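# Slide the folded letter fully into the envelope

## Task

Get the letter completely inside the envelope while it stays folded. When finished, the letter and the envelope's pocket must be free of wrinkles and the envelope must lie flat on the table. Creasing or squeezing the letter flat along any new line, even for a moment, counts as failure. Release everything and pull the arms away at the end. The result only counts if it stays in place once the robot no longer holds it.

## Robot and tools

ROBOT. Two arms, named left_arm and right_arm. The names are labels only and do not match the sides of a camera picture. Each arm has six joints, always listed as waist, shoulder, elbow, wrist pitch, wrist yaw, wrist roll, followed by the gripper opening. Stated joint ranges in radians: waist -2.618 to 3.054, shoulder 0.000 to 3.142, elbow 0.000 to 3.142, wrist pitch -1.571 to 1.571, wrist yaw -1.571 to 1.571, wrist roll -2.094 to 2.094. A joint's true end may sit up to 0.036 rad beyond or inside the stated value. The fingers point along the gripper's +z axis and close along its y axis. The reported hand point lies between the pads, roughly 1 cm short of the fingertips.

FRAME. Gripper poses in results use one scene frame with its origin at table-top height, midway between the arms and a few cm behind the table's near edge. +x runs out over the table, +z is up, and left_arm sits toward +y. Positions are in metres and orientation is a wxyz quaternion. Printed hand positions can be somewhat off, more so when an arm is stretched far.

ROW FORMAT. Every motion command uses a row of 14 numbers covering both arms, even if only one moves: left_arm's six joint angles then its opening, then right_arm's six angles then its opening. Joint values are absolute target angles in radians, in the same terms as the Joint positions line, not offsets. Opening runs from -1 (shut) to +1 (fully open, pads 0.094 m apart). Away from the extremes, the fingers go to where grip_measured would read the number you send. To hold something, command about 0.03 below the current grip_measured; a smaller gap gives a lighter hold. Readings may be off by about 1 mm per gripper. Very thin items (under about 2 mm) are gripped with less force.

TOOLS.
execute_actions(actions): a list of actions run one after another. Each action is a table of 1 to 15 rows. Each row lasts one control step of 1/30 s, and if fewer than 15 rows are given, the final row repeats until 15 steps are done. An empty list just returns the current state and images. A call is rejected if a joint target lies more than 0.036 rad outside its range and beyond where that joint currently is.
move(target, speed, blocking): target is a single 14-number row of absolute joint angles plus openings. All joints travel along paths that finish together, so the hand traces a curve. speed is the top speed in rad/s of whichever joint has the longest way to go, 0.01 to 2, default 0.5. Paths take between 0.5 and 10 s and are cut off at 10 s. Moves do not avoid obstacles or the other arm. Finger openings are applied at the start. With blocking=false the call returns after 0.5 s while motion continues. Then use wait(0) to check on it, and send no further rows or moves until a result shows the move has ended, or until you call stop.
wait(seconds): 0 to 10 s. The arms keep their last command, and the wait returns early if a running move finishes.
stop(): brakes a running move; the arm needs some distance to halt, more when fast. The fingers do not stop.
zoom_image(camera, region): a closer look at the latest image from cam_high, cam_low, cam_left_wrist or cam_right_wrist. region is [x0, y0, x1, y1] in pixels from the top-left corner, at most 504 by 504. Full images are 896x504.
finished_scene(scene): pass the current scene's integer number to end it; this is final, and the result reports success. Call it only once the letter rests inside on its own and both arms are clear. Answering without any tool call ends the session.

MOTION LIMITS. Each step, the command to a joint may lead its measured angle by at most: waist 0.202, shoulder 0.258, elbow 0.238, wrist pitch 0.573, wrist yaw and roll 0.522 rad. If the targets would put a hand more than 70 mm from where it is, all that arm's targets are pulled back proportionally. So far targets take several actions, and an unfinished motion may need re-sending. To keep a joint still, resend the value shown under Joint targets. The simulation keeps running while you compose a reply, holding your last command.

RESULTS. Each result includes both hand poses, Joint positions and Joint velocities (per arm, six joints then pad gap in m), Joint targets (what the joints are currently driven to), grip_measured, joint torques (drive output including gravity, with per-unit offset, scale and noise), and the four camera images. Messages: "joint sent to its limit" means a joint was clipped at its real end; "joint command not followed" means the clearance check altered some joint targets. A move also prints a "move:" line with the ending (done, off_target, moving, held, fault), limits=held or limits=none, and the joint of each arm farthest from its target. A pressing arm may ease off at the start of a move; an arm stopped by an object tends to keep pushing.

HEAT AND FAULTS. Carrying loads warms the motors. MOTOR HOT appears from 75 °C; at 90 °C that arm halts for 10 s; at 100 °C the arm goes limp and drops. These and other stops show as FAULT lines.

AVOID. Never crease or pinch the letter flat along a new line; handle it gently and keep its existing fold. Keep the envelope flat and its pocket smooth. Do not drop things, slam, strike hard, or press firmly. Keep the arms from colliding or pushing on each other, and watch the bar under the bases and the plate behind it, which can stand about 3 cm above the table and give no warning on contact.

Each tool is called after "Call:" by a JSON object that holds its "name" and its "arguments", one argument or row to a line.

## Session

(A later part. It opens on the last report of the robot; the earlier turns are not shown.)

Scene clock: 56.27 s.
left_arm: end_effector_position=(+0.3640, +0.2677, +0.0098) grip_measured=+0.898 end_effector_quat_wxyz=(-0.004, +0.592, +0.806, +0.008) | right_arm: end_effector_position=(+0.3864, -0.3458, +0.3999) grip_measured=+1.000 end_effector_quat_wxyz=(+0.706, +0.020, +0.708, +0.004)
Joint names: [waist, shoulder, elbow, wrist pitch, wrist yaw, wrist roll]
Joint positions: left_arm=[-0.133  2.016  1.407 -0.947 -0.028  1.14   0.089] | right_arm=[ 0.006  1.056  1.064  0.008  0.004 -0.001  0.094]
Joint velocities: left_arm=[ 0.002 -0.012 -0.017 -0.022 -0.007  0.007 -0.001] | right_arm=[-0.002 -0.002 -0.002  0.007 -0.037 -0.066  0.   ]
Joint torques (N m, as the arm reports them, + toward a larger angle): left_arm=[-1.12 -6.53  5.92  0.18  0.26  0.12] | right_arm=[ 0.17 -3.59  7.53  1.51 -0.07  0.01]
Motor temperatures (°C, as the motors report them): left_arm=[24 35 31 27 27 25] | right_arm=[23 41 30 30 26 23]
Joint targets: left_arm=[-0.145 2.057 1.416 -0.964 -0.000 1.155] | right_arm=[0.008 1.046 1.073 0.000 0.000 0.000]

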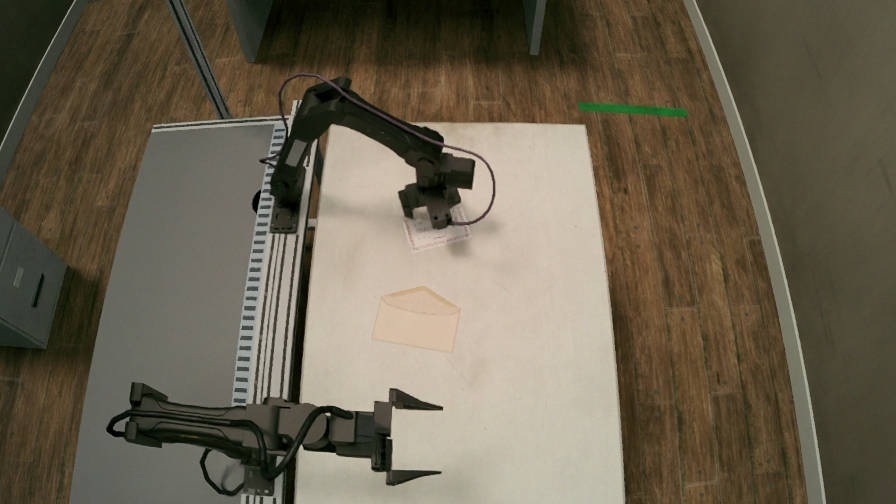

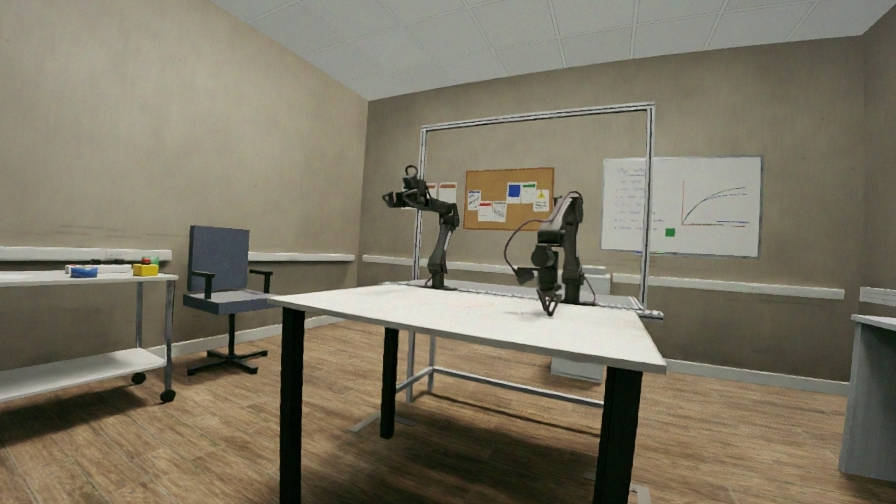

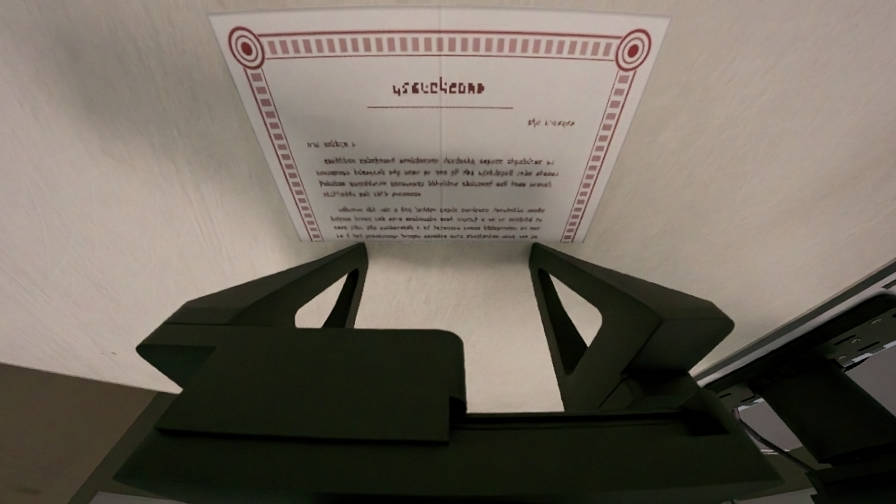

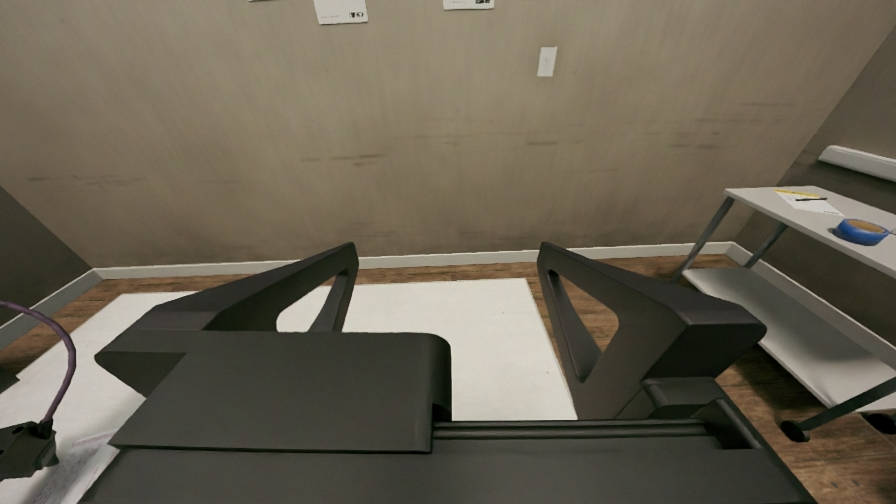

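Call:
{"name": "execute_actions", "arguments": {
  "actions": [
    [[-0.159,2.066,1.429,-0.967,0,1.2,0.9,0.008,1.046,1.073,0,0,0,1]],
    [[-0.173,2.075,1.442,-0.97,0,1.245,0.9,0.008,1.046,1.073,0,0,0,1]],
    [[-0.187,2.083,1.454,-0.974,0,1.29,0.9,0.008,1.046,1.073,0,0,0,1]],
    [[-0.2,2.091,1.465,-0.977,0,1.335,0.9,0.008,1.046,1.073,0,0,0,1]],
    [[-0.214,2.098,1.475,-0.98,0,1.38,0.9,0.008,1.046,1.073,0,0,0,1]],
    [[-0.228,2.104,1.484,-0.984,0,1.42,0.9,0.008,1.046,1.073,0,0,0,1]],
    [[-0.242,2.11,1.492,-0.987,0,1.46,0.9,0.008,1.046,1.073,0,0,0,1]],
    [[-0.256,2.115,1.5,-0.99,0,1.5,0.9,0.008,1.046,1.073,0,0,0,1]]
  ]
}}

Scene clock: 66.03 s.
left_arm: end_effector_position=(+0.3757, +0.2226, +0.0098) grip_measured=+0.898 end_effector_quat_wxyz=(+0.001, +0.759, +0.651, +0.012) | right_arm: end_effector_position=(+0.3864, -0.3458, +0.3999) grip_measured=+1.000 end_effector_quat_wxyz=(+0.706, +0.020, +0.708, +0.004)
Joint names: [waist, shoulder, elbow, wrist pitch, wrist yaw, wrist roll]
Joint positions: left_arm=[-0.244  2.073  1.491 -0.961 -0.028  1.486  0.089] | right_arm=[ 0.006  1.056  1.064  0.008  0.004 -0.001  0.094]
Joint velocities: left_arm=[-0.002 -0.002  0.022 -0.007 -0.007 -0.022 -0.   ] | right_arm=[ 0.017  0.012 -0.022 -0.051 -0.037  0.007  0.   ]
Joint torques (N m, as the arm reports them, + toward a larger angle): left_arm=[-1.09 -6.93  5.94  0.08  0.25  0.13] | right_arm=[ 0.18 -3.59  7.53  1.51 -0.07  0.01]
Motor temperatures (°C, as the motors report them): left_arm=[24 35 31 27 27 25] | right_arm=[23 40 31 30 26 23]
Joint targets: left_arm=[-0.256 2.115 1.500 -0.990 -0.000 1.500] | right_arm=[0.008 1.046 1.073 0.000 -0.000 0.000]

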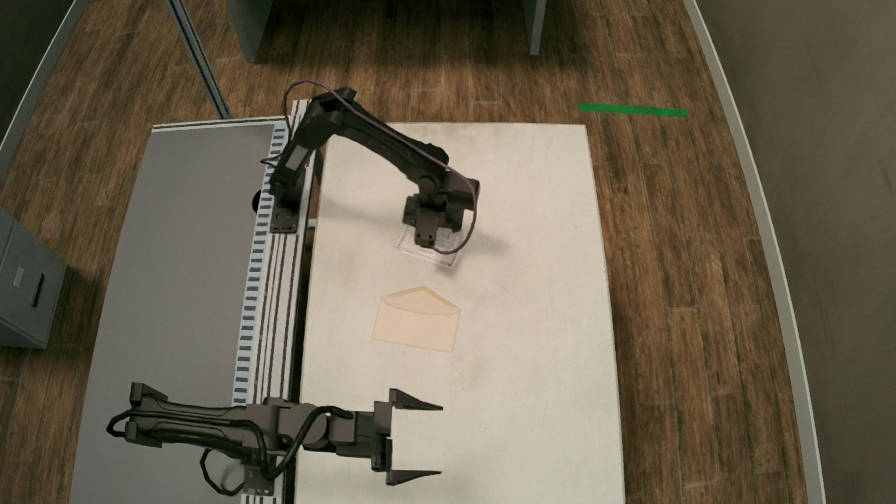

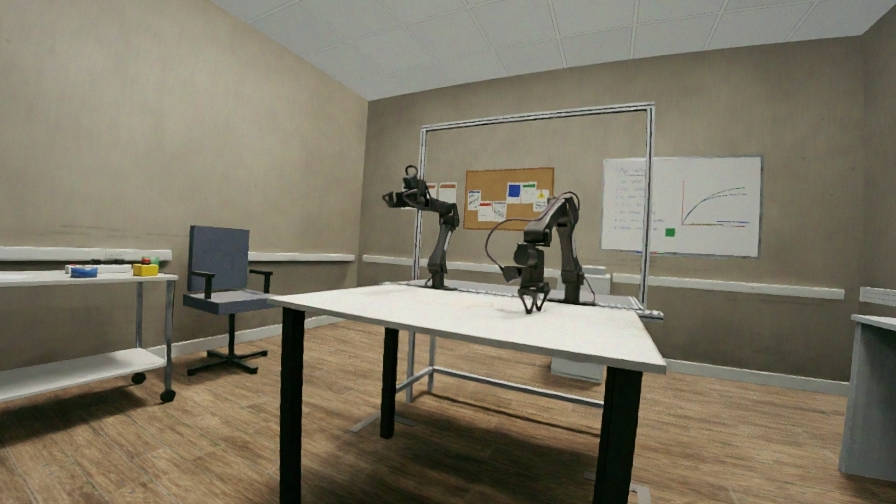

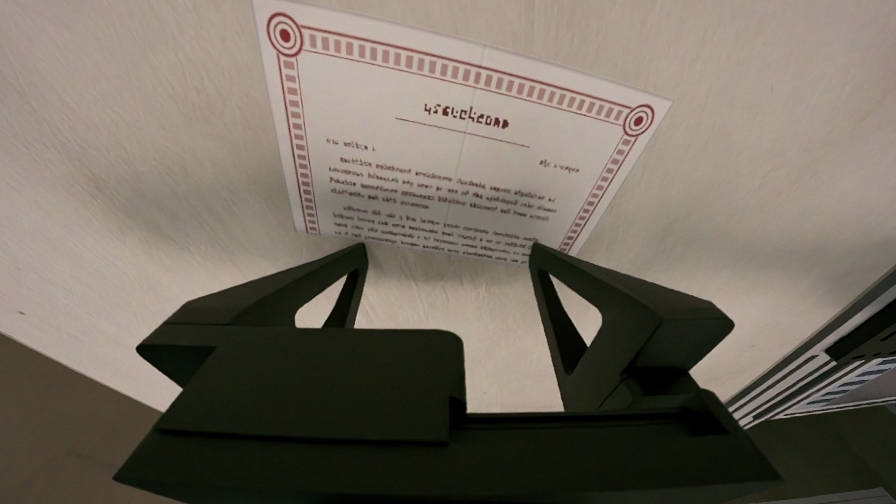

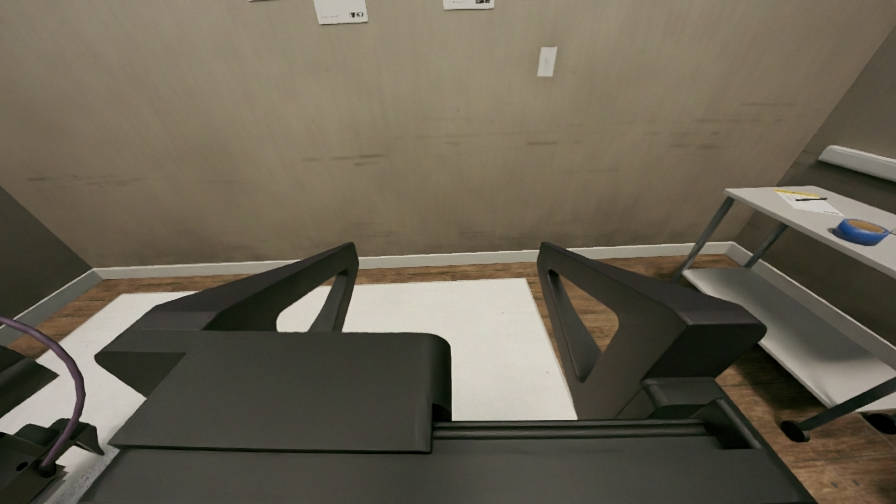

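Call:
{"name": "move", "arguments": {
  "target": [-0.244,2.0,1.5,-0.96,0,1.49,0.9,0.008,1.046,1.073,0,0,0,1],
  "speed": 0.06
}}

Call:
{"name": "move", "arguments": {
  "target": [-0.175,2.0,1.5,-0.95,0,1.555,0.9,0.008,1.046,1.073,0,0,0,1],
  "speed": 0.1
}}

Call:
{"name": "move", "arguments": {
  "target": [-0.18,2.115,1.5,-0.95,0,1.555,0.9,0.008,1.046,1.073,0,0,0,1],
  "speed": 0.05
}}

Scene clock: 73.60 s.
left_arm: end_effector_position=(+0.3797, +0.2199, +0.0267) grip_measured=+0.898 end_effector_quat_wxyz=(+0.023, +0.759, +0.650, +0.021) | right_arm: end_effector_position=(+0.3864, -0.3458, +0.3999) grip_measured=+1.000 end_effector_quat_wxyz=(+0.706, +0.020, +0.708, +0.004)
Joint names: [waist, shoulder, elbow, wrist pitch, wrist yaw, wrist roll]
Joint positions: left_arm=[-0.244  2.028  1.491 -0.961 -0.018  1.487  0.089] | right_arm=[ 0.006  1.056  1.064  0.008  0.004 -0.001  0.094]
Joint velocities: left_arm=[-0.002 -0.007  0.007 -0.007 -0.081 -0.007 -0.001] | right_arm=[-0.002 -0.007 -0.012 -0.022 -0.037 -0.037  0.   ]
Joint torques (N m, as the arm reports them, + toward a larger angle): left_arm=[  0.02 -11.12   6.11   0.5    0.14   0.03] | right_arm=[ 0.17 -3.6   7.52  1.51 -0.06  0.01]
Motor temperatures (°C, as the motors report them): left_arm=[24 36 31 27 27 25] | right_arm=[23 40 31 30 26 23]
Joint targets: left_arm=[-0.244 2.000 1.500 -0.960 -0.000 1.490] | right_arm=[0.008 1.046 1.073 -0.000 0.000 0.000]
move: off_target (left_arm); limits=none; left_arm: farthest joint: the shoulder, 0.028 radians from its target (0.073 radians at the start); right_arm: farthest joint: the shoulder, 0.010 radians from its target (0.010 radians at the start)

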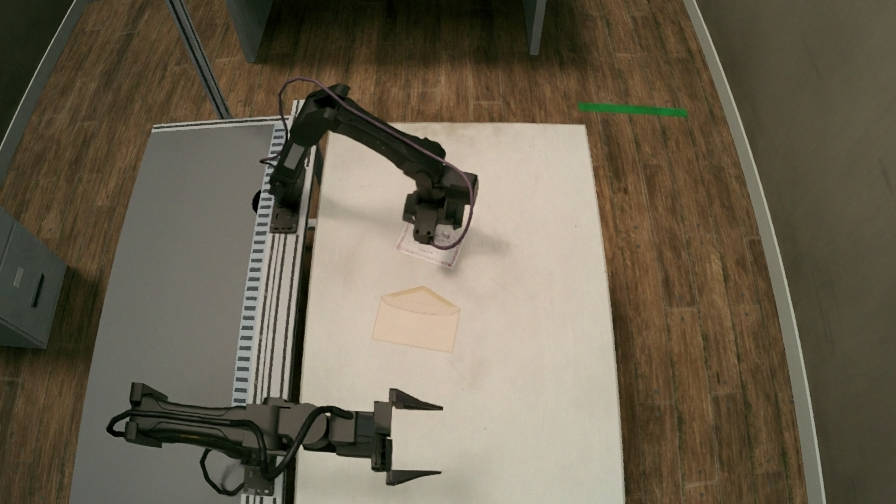

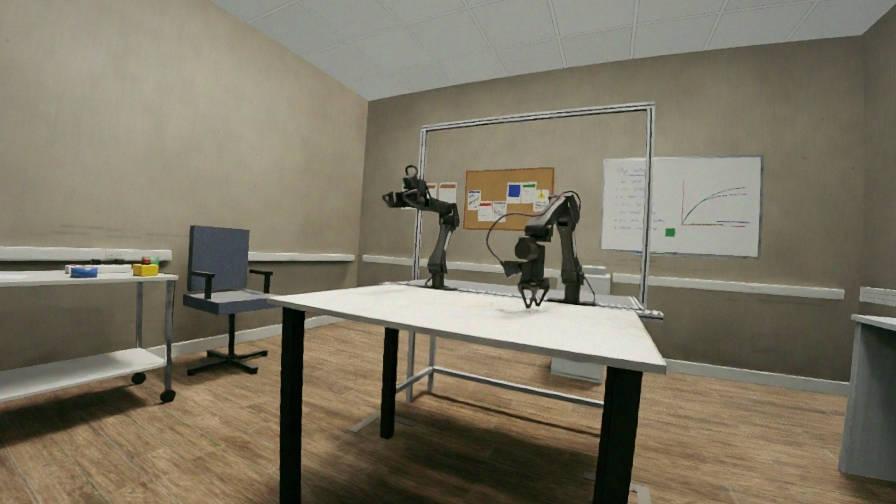

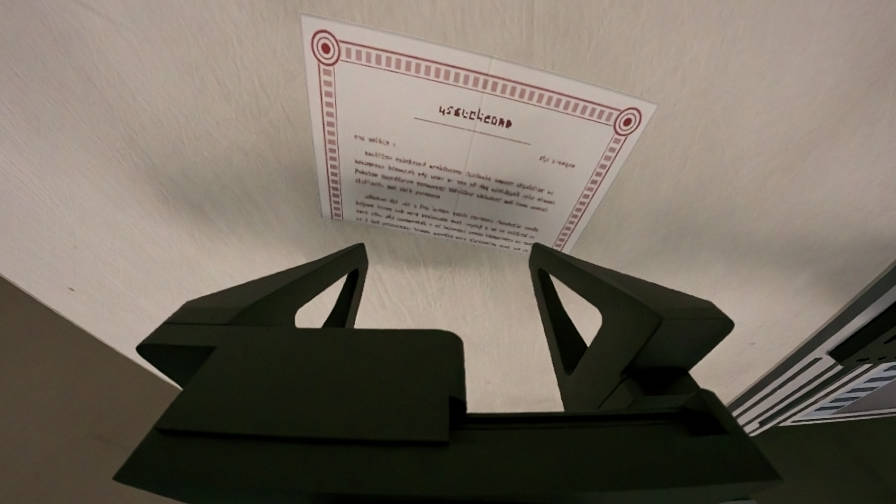

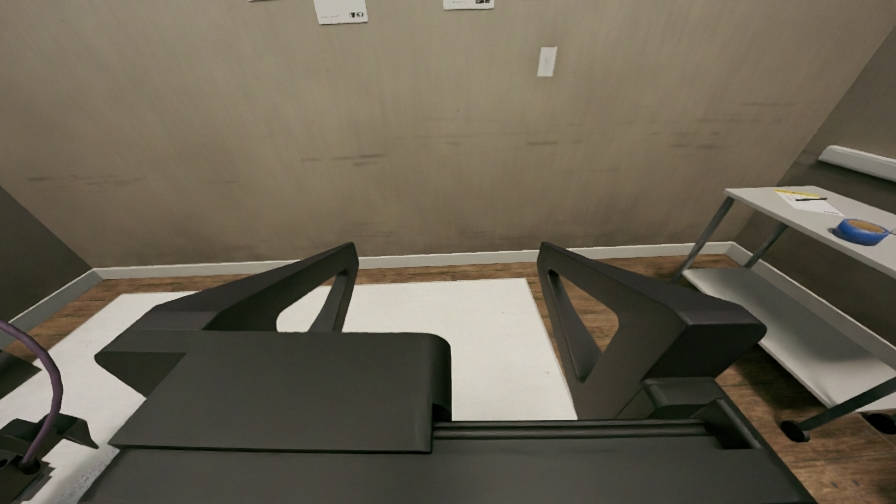

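Scene clock: 74.80 s.
left_arm: end_effector_position=(+0.3859, +0.2449, +0.0265) grip_measured=+0.898 end_effector_quat_wxyz=(+0.023, +0.757, +0.652, +0.024) | right_arm: end_effector_position=(+0.3864, -0.3458, +0.3999) grip_measured=+1.000 end_effector_quat_wxyz=(+0.706, +0.020, +0.708, +0.004)
Joint names: [waist, shoulder, elbow, wrist pitch, wrist yaw, wrist roll]
Joint positions: left_arm=[-0.179  2.028  1.491 -0.956 -0.018  1.548  0.089] | right_arm=[ 0.006  1.056  1.064  0.008  0.004 -0.001  0.094]
Joint velocities: left_arm=[-0.007 -0.007 -0.007  0.037 -0.022  0.022  0.   ] | right_arm=[ 0.007 -0.007  0.002  0.022  0.066 -0.037  0.   ]
Joint torques (N m, as the arm reports them, + toward a larger angle): left_arm=[  0.45 -11.12   6.09   0.56   0.16   0.04] | right_arm=[ 0.17 -3.59  7.53  1.51 -0.07  0.  ]
Motor temperatures (°C, as the motors report them): left_arm=[24 37 31 27 27 25] | right_arm=[23 40 31 31 26 23]
Joint targets: left_arm=[-0.175 2.000 1.500 -0.950 -0.000 1.555] | right_arm=[0.008 1.046 1.073 -0.000 -0.000 -0.000]
move: off_target (left_arm); limits=none; left_arm: farthest joint: the shoulder, 0.028 radians from its target (0.028 radians at the start); right_arm: farthest joint: the shoulder, 0.010 radians from its target (0.010 radians at the start)

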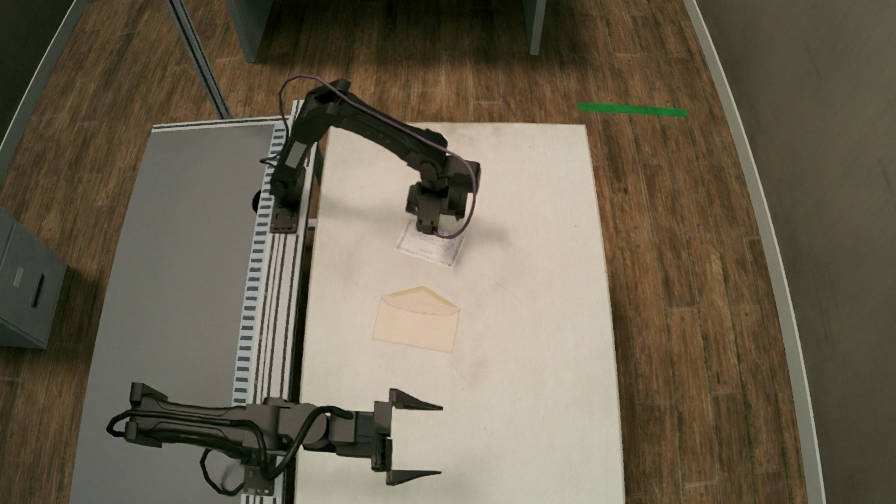

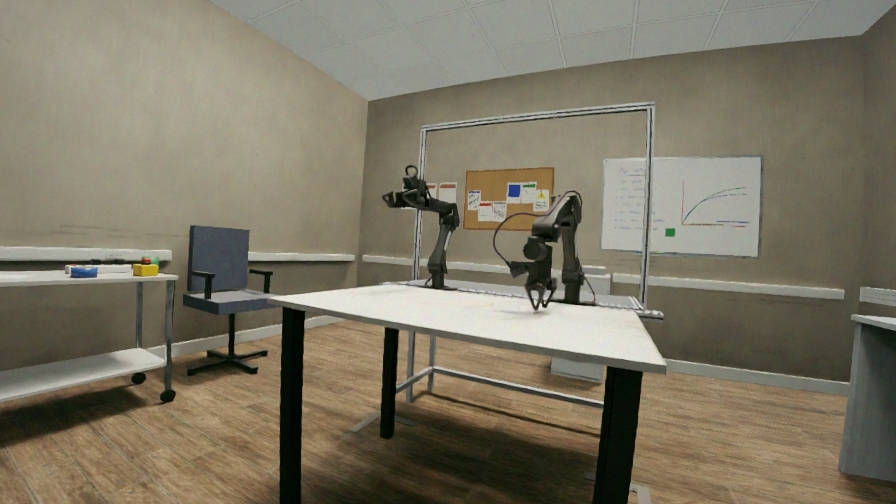

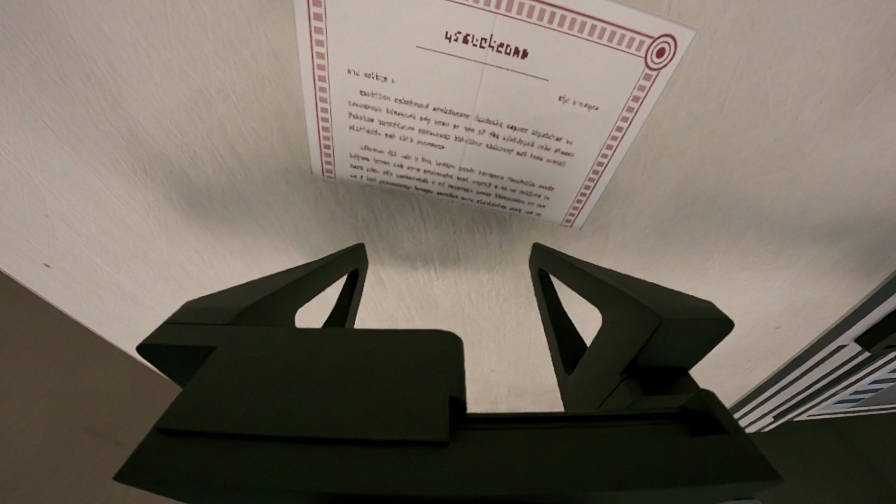

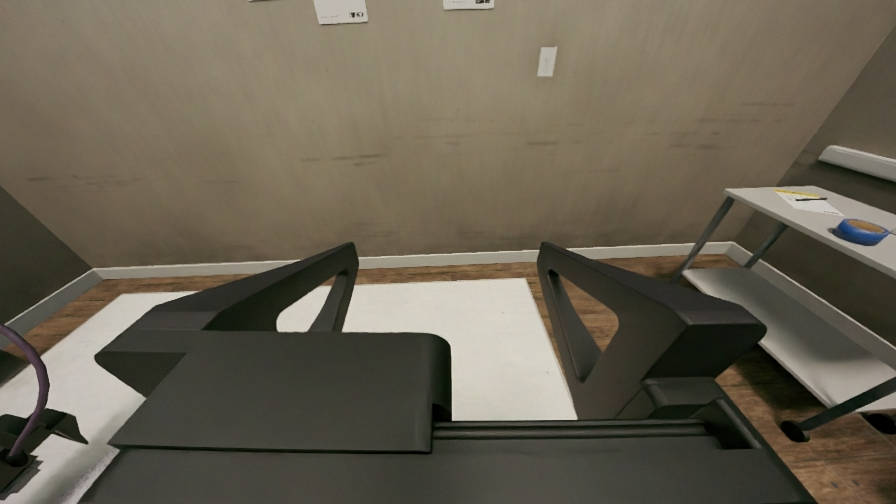

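Scene clock: 76.77 s.
left_arm: end_effector_position=(+0.3821, +0.2456, +0.0099) grip_measured=+0.898 end_effector_quat_wxyz=(+0.006, +0.758, +0.652, +0.011) | right_arm: end_effector_position=(+0.3864, -0.3458, +0.3999) grip_measured=+1.000 end_effector_quat_wxyz=(+0.706, +0.020, +0.708, +0.004)
Joint names: [waist, shoulder, elbow, wrist pitch, wrist yaw, wrist roll]
Joint positions: left_arm=[-0.179  2.072  1.491 -0.954 -0.019  1.548  0.089] | right_arm=[ 0.006  1.056  1.064  0.008  0.004 -0.001  0.094]
Joint velocities: left_arm=[-0.002  0.012  0.007  0.022 -0.066 -0.037 -0.   ] | right_arm=[-0.017 -0.017 -0.017 -0.022 -0.007  0.095  0.   ]
Joint torques (N m, as the arm reports them, + toward a larger angle): left_arm=[-0.11 -6.93  5.97  0.46  0.17  0.07] | right_arm=[ 0.17 -3.59  7.53  1.51 -0.07  0.  ]
Motor temperatures (°C, as the motors report them): left_arm=[24 37 31 27 27 25] | right_arm=[23 40 31 31 26 23]
Joint targets: left_arm=[-0.180 2.115 1.500 -0.950 -0.000 1.555] | right_arm=[0.008 1.046 1.073 0.000 -0.000 0.000]
move: off_target (left_arm); limits=none; left_arm: farthest joint: the shoulder, 0.043 radians from its target (0.087 radians at the start); right_arm: farthest joint: the shoulder, 0.010 radians from its target (0.010 radians at the start)

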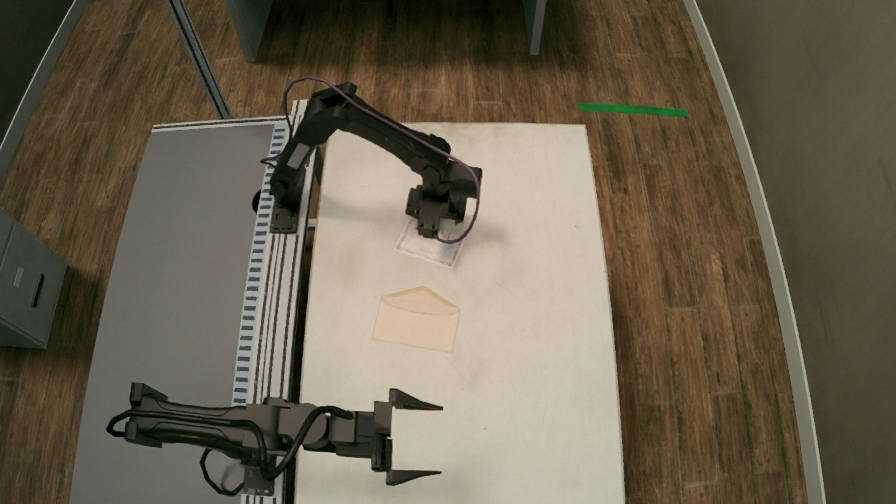

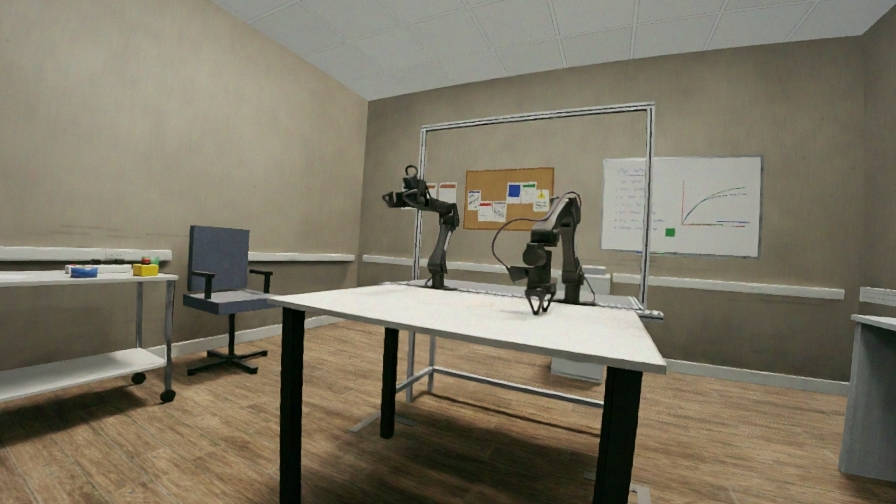

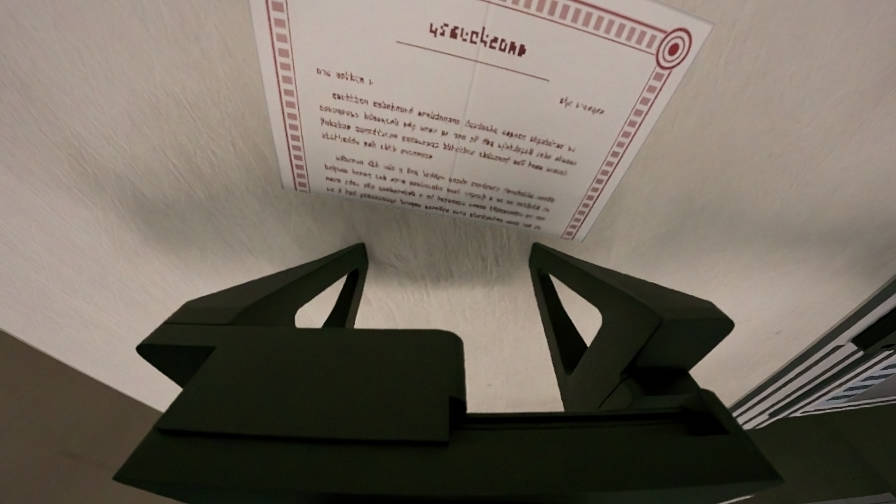

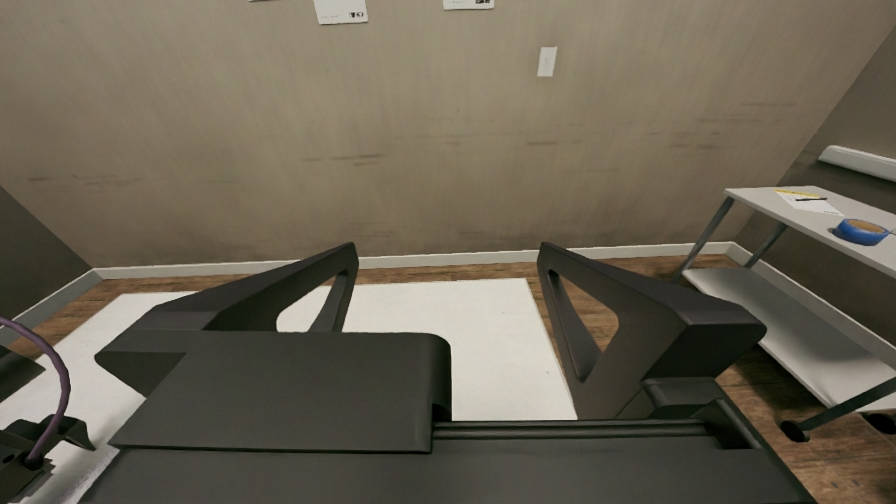

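Sweep with waist only (path matches direction roughly).

Call:
{"name": "execute_actions", "arguments": {
  "actions": [
    [[-0.198,2.115,1.5,-0.952,0,1.53,0.9,0.008,1.046,1.073,0,0,0,1]],
    [[-0.21,2.115,1.5,-0.952,0,1.518,0.9,0.008,1.046,1.073,0,0,0,1]],
    [[-0.222,2.115,1.5,-0.952,0,1.506,0.9,0.008,1.046,1.073,0,0,0,1]],
    [[-0.234,2.115,1.5,-0.952,0,1.494,0.9,0.008,1.046,1.073,0,0,0,1]],
    [[-0.246,2.115,1.5,-0.952,0,1.482,0.9,0.008,1.046,1.073,0,0,0,1]],
    [[-0.258,2.115,1.5,-0.952,0,1.47,0.9,0.008,1.046,1.073,0,0,0,1]],
    [[-0.27,2.115,1.5,-0.952,0,1.458,0.9,0.008,1.046,1.073,0,0,0,1]]
  ]
}}

Scene clock: 85.70 s.
left_arm: end_effector_position=(+0.3759, +0.2163, +0.0098) grip_measured=+0.898 end_effector_quat_wxyz=(+0.006, +0.759, +0.651, +0.011) | right_arm: end_effector_position=(+0.3864, -0.3458, +0.3999) grip_measured=+1.000 end_effector_quat_wxyz=(+0.706, +0.020, +0.708, +0.004)
Joint names: [waist, shoulder, elbow, wrist pitch, wrist yaw, wrist roll]
Joint positions: left_arm=[-0.257  2.074  1.491 -0.955 -0.023  1.473  0.089] | right_arm=[ 0.006  1.056  1.064  0.008  0.004 -0.001  0.094]
Joint velocities: left_arm=[-0.007  0.002 -0.002 -0.037 -0.081 -0.051  0.   ] | right_arm=[-0.017 -0.007 -0.002  0.007 -0.007  0.037  0.   ]
Joint torques (N m, as the arm reports them, + toward a larger angle): left_arm=[-1.12 -7.01  5.96  0.43  0.22 -0.14] | right_arm=[ 0.18 -3.58  7.53  1.51 -0.07  0.01]
Motor temperatures (°C, as the motors report them): left_arm=[24 36 31 27 27 25] | right_arm=[23 40 31 31 26 23]
Joint targets: left_arm=[-0.270 2.115 1.500 -0.952 0.000 1.458] | right_arm=[0.008 1.046 1.073 -0.000 -0.000 -0.000]

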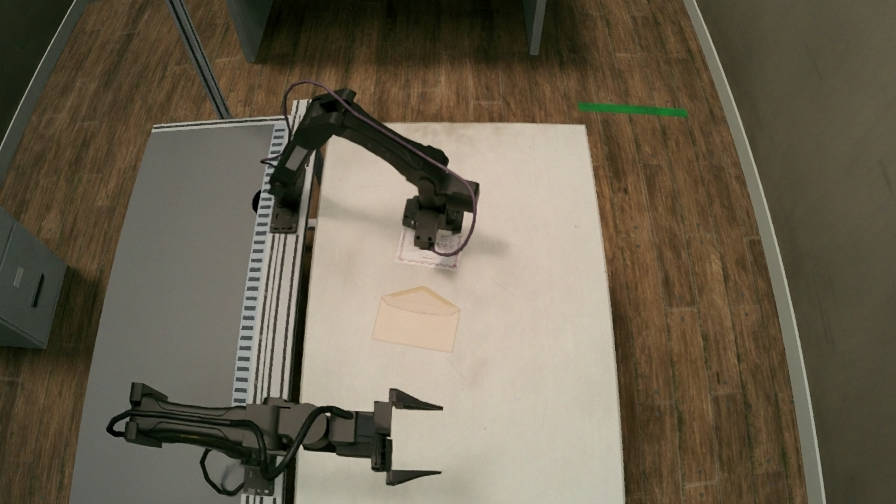

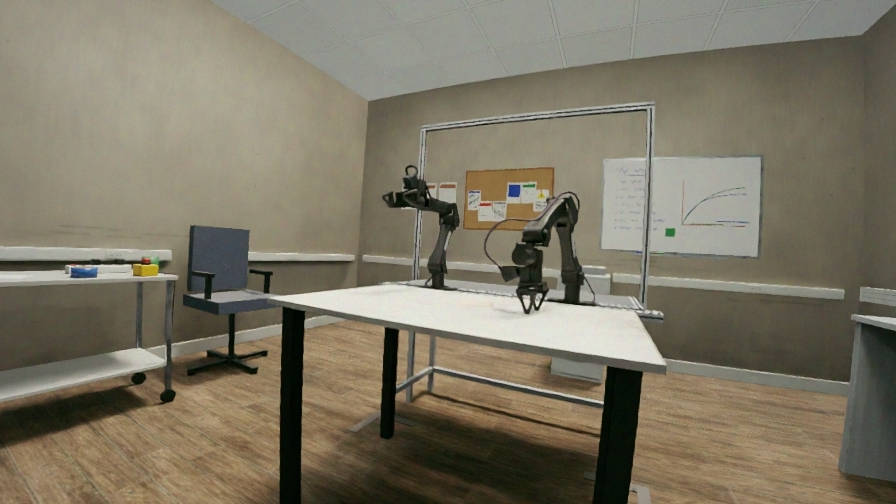

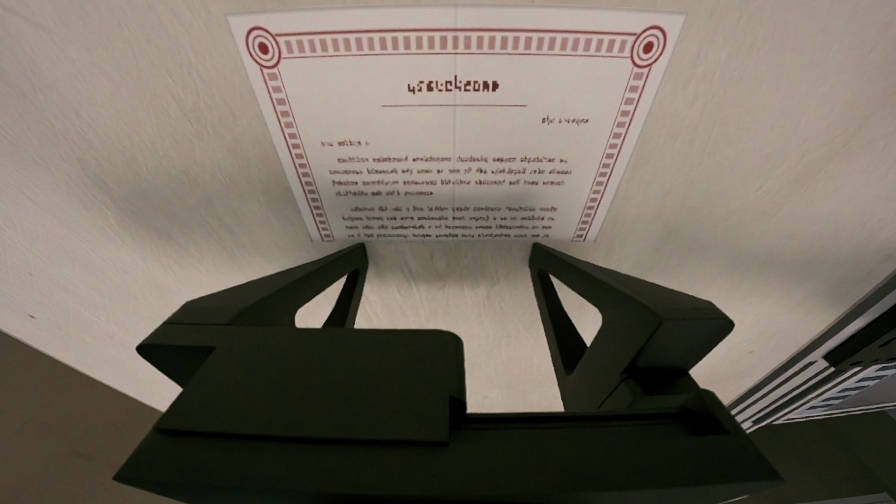

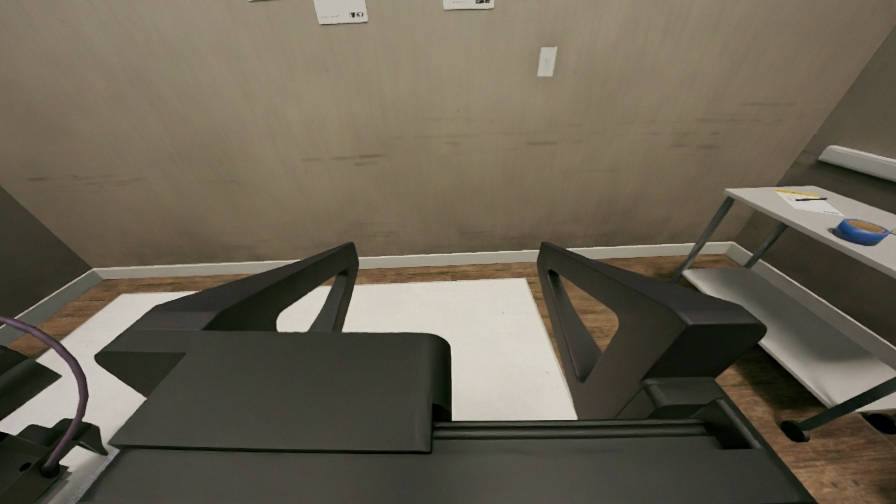

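Call:
{"name": "execute_actions", "arguments": {
  "actions": []
}}

Scene clock: 102.20 s.
left_arm: end_effector_position=(+0.3759, +0.2163, +0.0098) grip_measured=+0.898 end_effector_quat_wxyz=(+0.006, +0.759, +0.651, +0.011) | right_arm: end_effector_position=(+0.3864, -0.3458, +0.3999) grip_measured=+1.000 end_effector_quat_wxyz=(+0.706, +0.020, +0.708, +0.004)
Joint names: [waist, shoulder, elbow, wrist pitch, wrist yaw, wrist roll]
Joint positions: left_arm=[-0.257  2.074  1.491 -0.955 -0.023  1.473  0.089] | right_arm=[ 0.006  1.056  1.064  0.008  0.004 -0.001  0.094]
Joint velocities: left_arm=[-0.002 -0.017  0.007  0.037 -0.051  0.007  0.001] | right_arm=[-0.012  0.007 -0.012 -0.037 -0.007 -0.051  0.   ]
Joint torques (N m, as the arm reports them, + toward a larger angle): left_arm=[-1.16 -6.98  5.96  0.43  0.22 -0.13] | right_arm=[ 0.18 -3.59  7.54  1.51 -0.07  0.01]
Motor temperatures (°C, as the motors report them): left_arm=[24 36 31 27 27 25] | right_arm=[23 40 31 31 26 23]
Joint targets: left_arm=[-0.270 2.115 1.500 -0.952 0.000 1.458] | right_arm=[0.008 1.046 1.073 0.000 0.000 -0.000]

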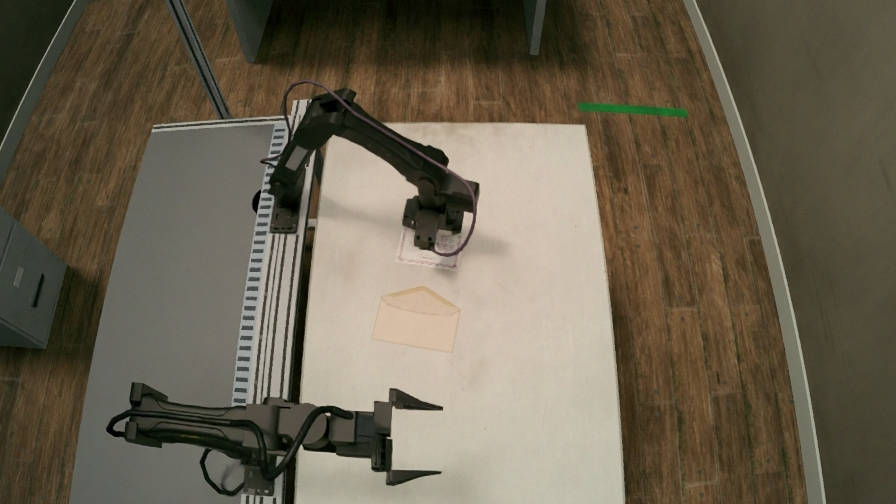

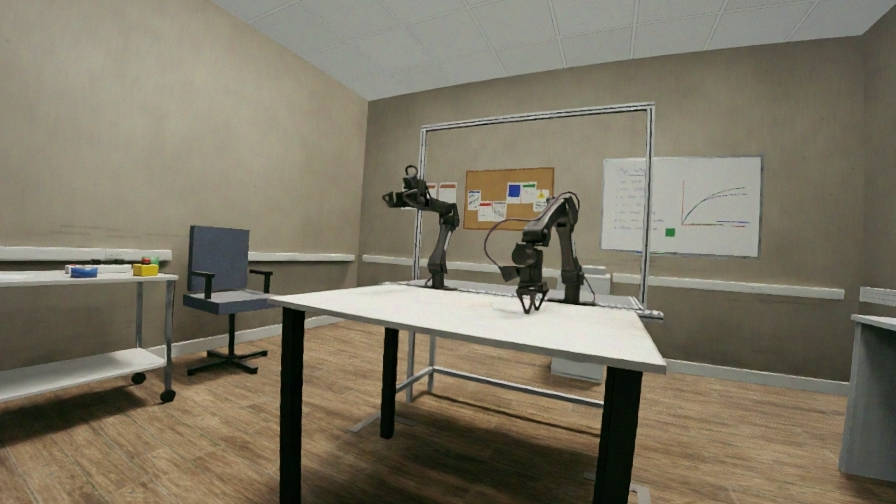

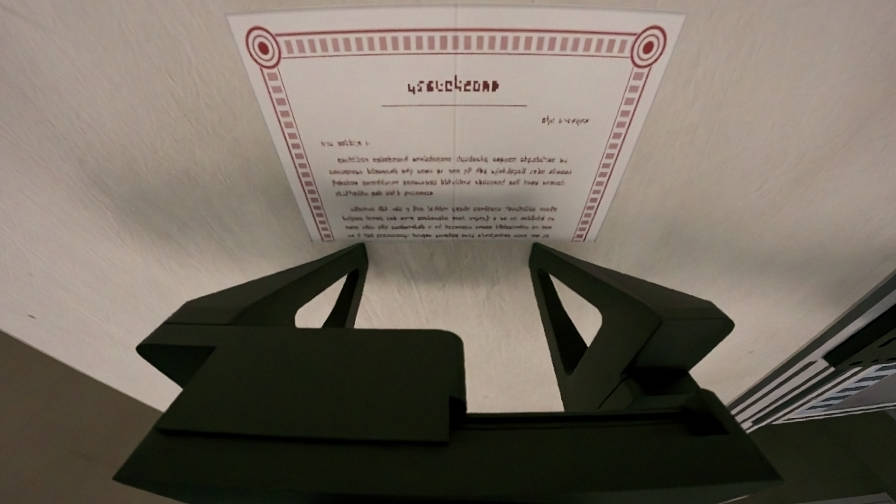

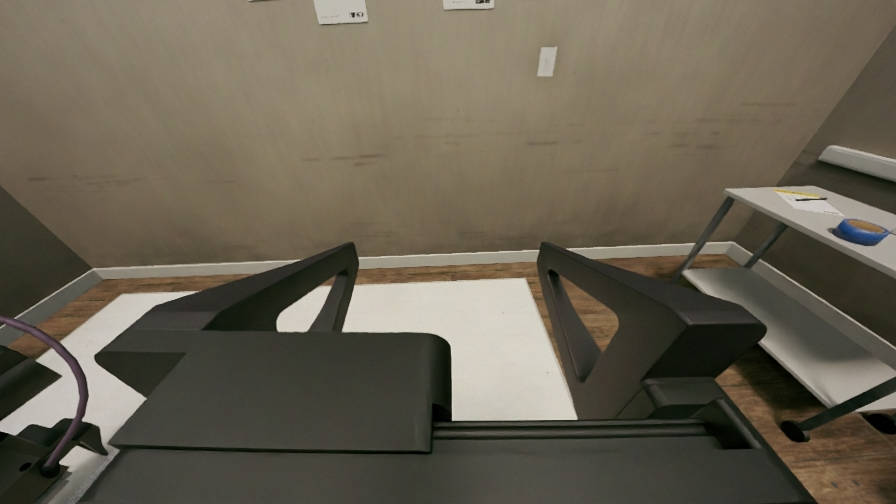

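Call:
{"name": "execute_actions", "arguments": {
  "actions": [
    [[-0.282,2.116,1.502,-0.953,0,1.446,0.9,0.008,1.046,1.073,0,0,0,1]],
    [[-0.294,2.117,1.504,-0.954,0,1.434,0.9,0.008,1.046,1.073,0,0,0,1]],
    [[-0.306,2.118,1.506,-0.955,0,1.422,0.9,0.008,1.046,1.073,0,0,0,1]],
    [[-0.318,2.119,1.508,-0.956,0,1.41,0.9,0.008,1.046,1.073,0,0,0,1]],
    [[-0.33,2.12,1.51,-0.957,0,1.398,0.9,0.008,1.046,1.073,0,0,0,1]],
    [[-0.342,2.121,1.512,-0.958,0,1.386,0.9,0.008,1.046,1.073,0,0,0,1]],
    [[-0.354,2.122,1.514,-0.959,0,1.374,0.9,0.008,1.046,1.073,0,0,0,1]],
    [[-0.366,2.123,1.516,-0.96,0,1.362,0.9,0.008,1.046,1.073,0,0,0,1]],
    [[-0.378,2.124,1.518,-0.961,0,1.35,0.9,0.008,1.046,1.073,0,0,0,1]]
  ]
}}

Scene clock: 113.53 s.
left_arm: end_effector_position=(+0.3649, +0.1748, +0.0102) grip_measured=+0.898 end_effector_quat_wxyz=(+0.007, +0.759, +0.651, +0.011) | right_arm: end_effector_position=(+0.3864, -0.3458, +0.3999) grip_measured=+1.000 end_effector_quat_wxyz=(+0.706, +0.020, +0.708, +0.004)
Joint names: [waist, shoulder, elbow, wrist pitch, wrist yaw, wrist roll]
Joint positions: left_arm=[-0.367  2.08   1.5   -0.959 -0.024  1.362  0.089] | right_arm=[ 0.006  1.056  1.064  0.008  0.004 -0.001  0.094]
Joint velocities: left_arm=[ 0.002 -0.002 -0.007  0.051  0.066 -0.066 -0.001] | right_arm=[ 0.012 -0.002  0.002 -0.022 -0.022  0.037  0.   ]
Joint torques (N m, as the arm reports them, + toward a larger angle): left_arm=[-1.03 -6.87  6.64  0.37  0.24 -0.11] | right_arm=[ 0.18 -3.58  7.54  1.51 -0.07  0.01]
Motor temperatures (°C, as the motors report them): left_arm=[24 36 32 26 27 25] | right_arm=[23 40 31 32 26 23]
Joint targets: left_arm=[-0.378 2.124 1.518 -0.961 -0.000 1.350] | right_arm=[0.008 1.046 1.073 -0.000 -0.000 -0.000]

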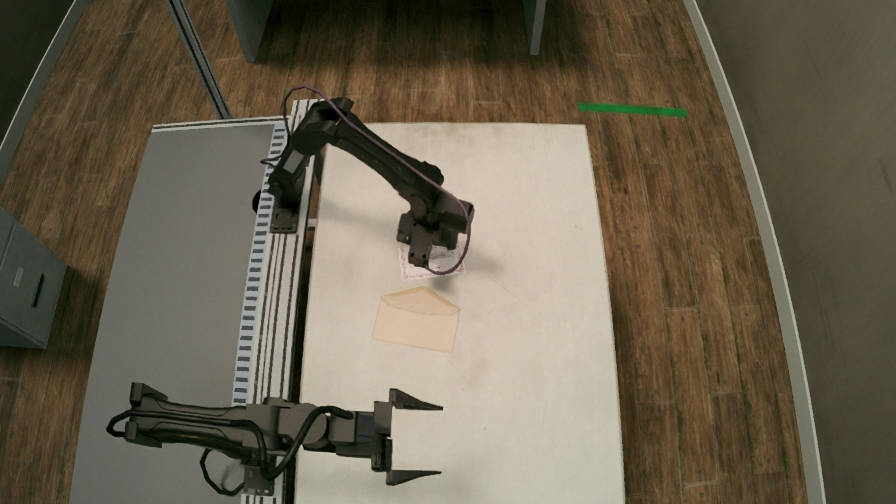

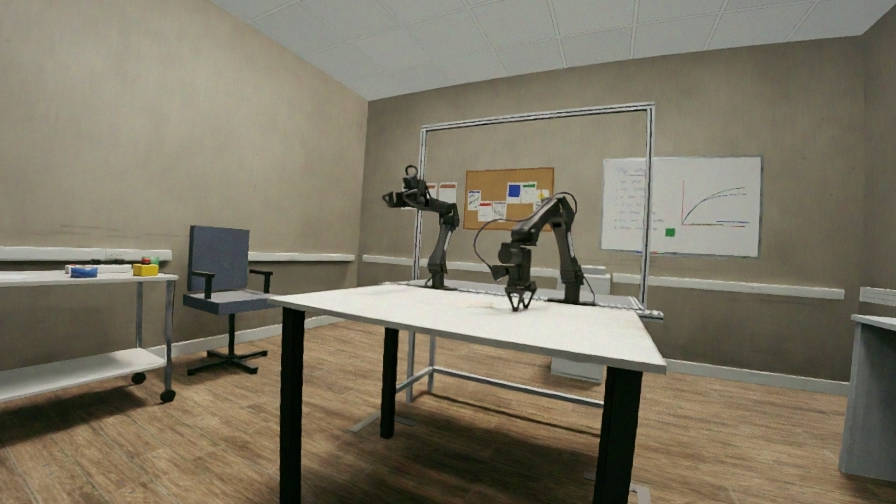

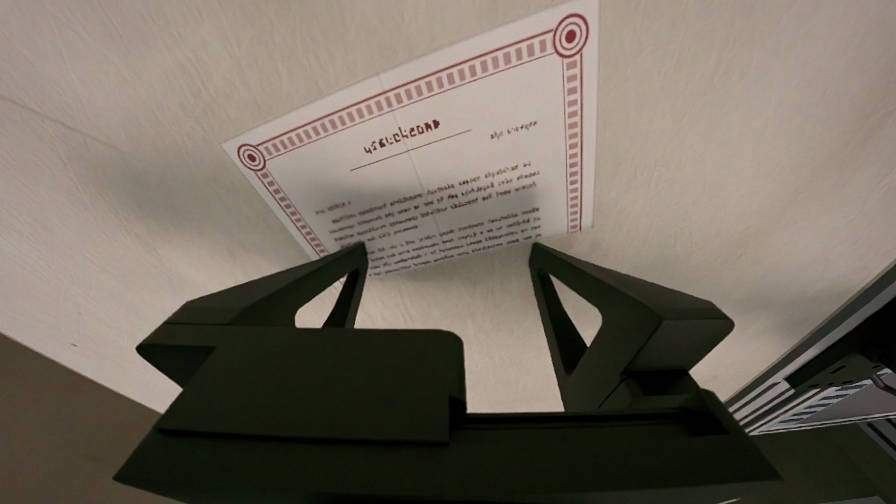

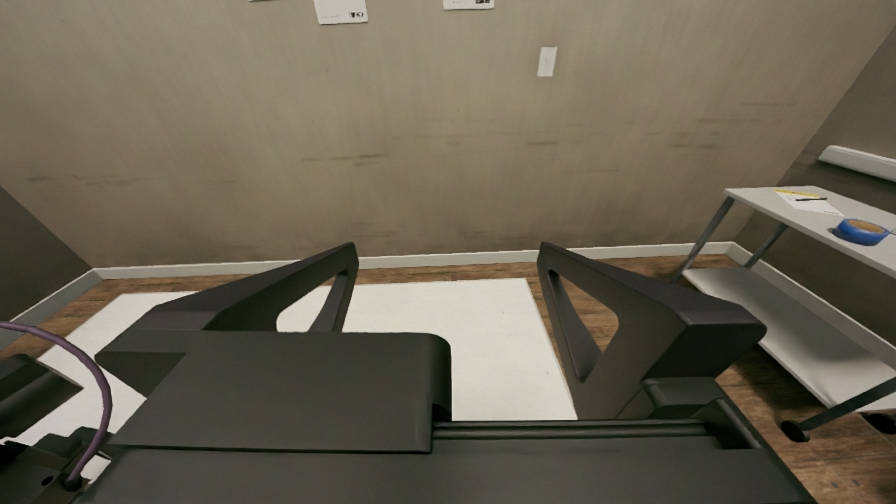

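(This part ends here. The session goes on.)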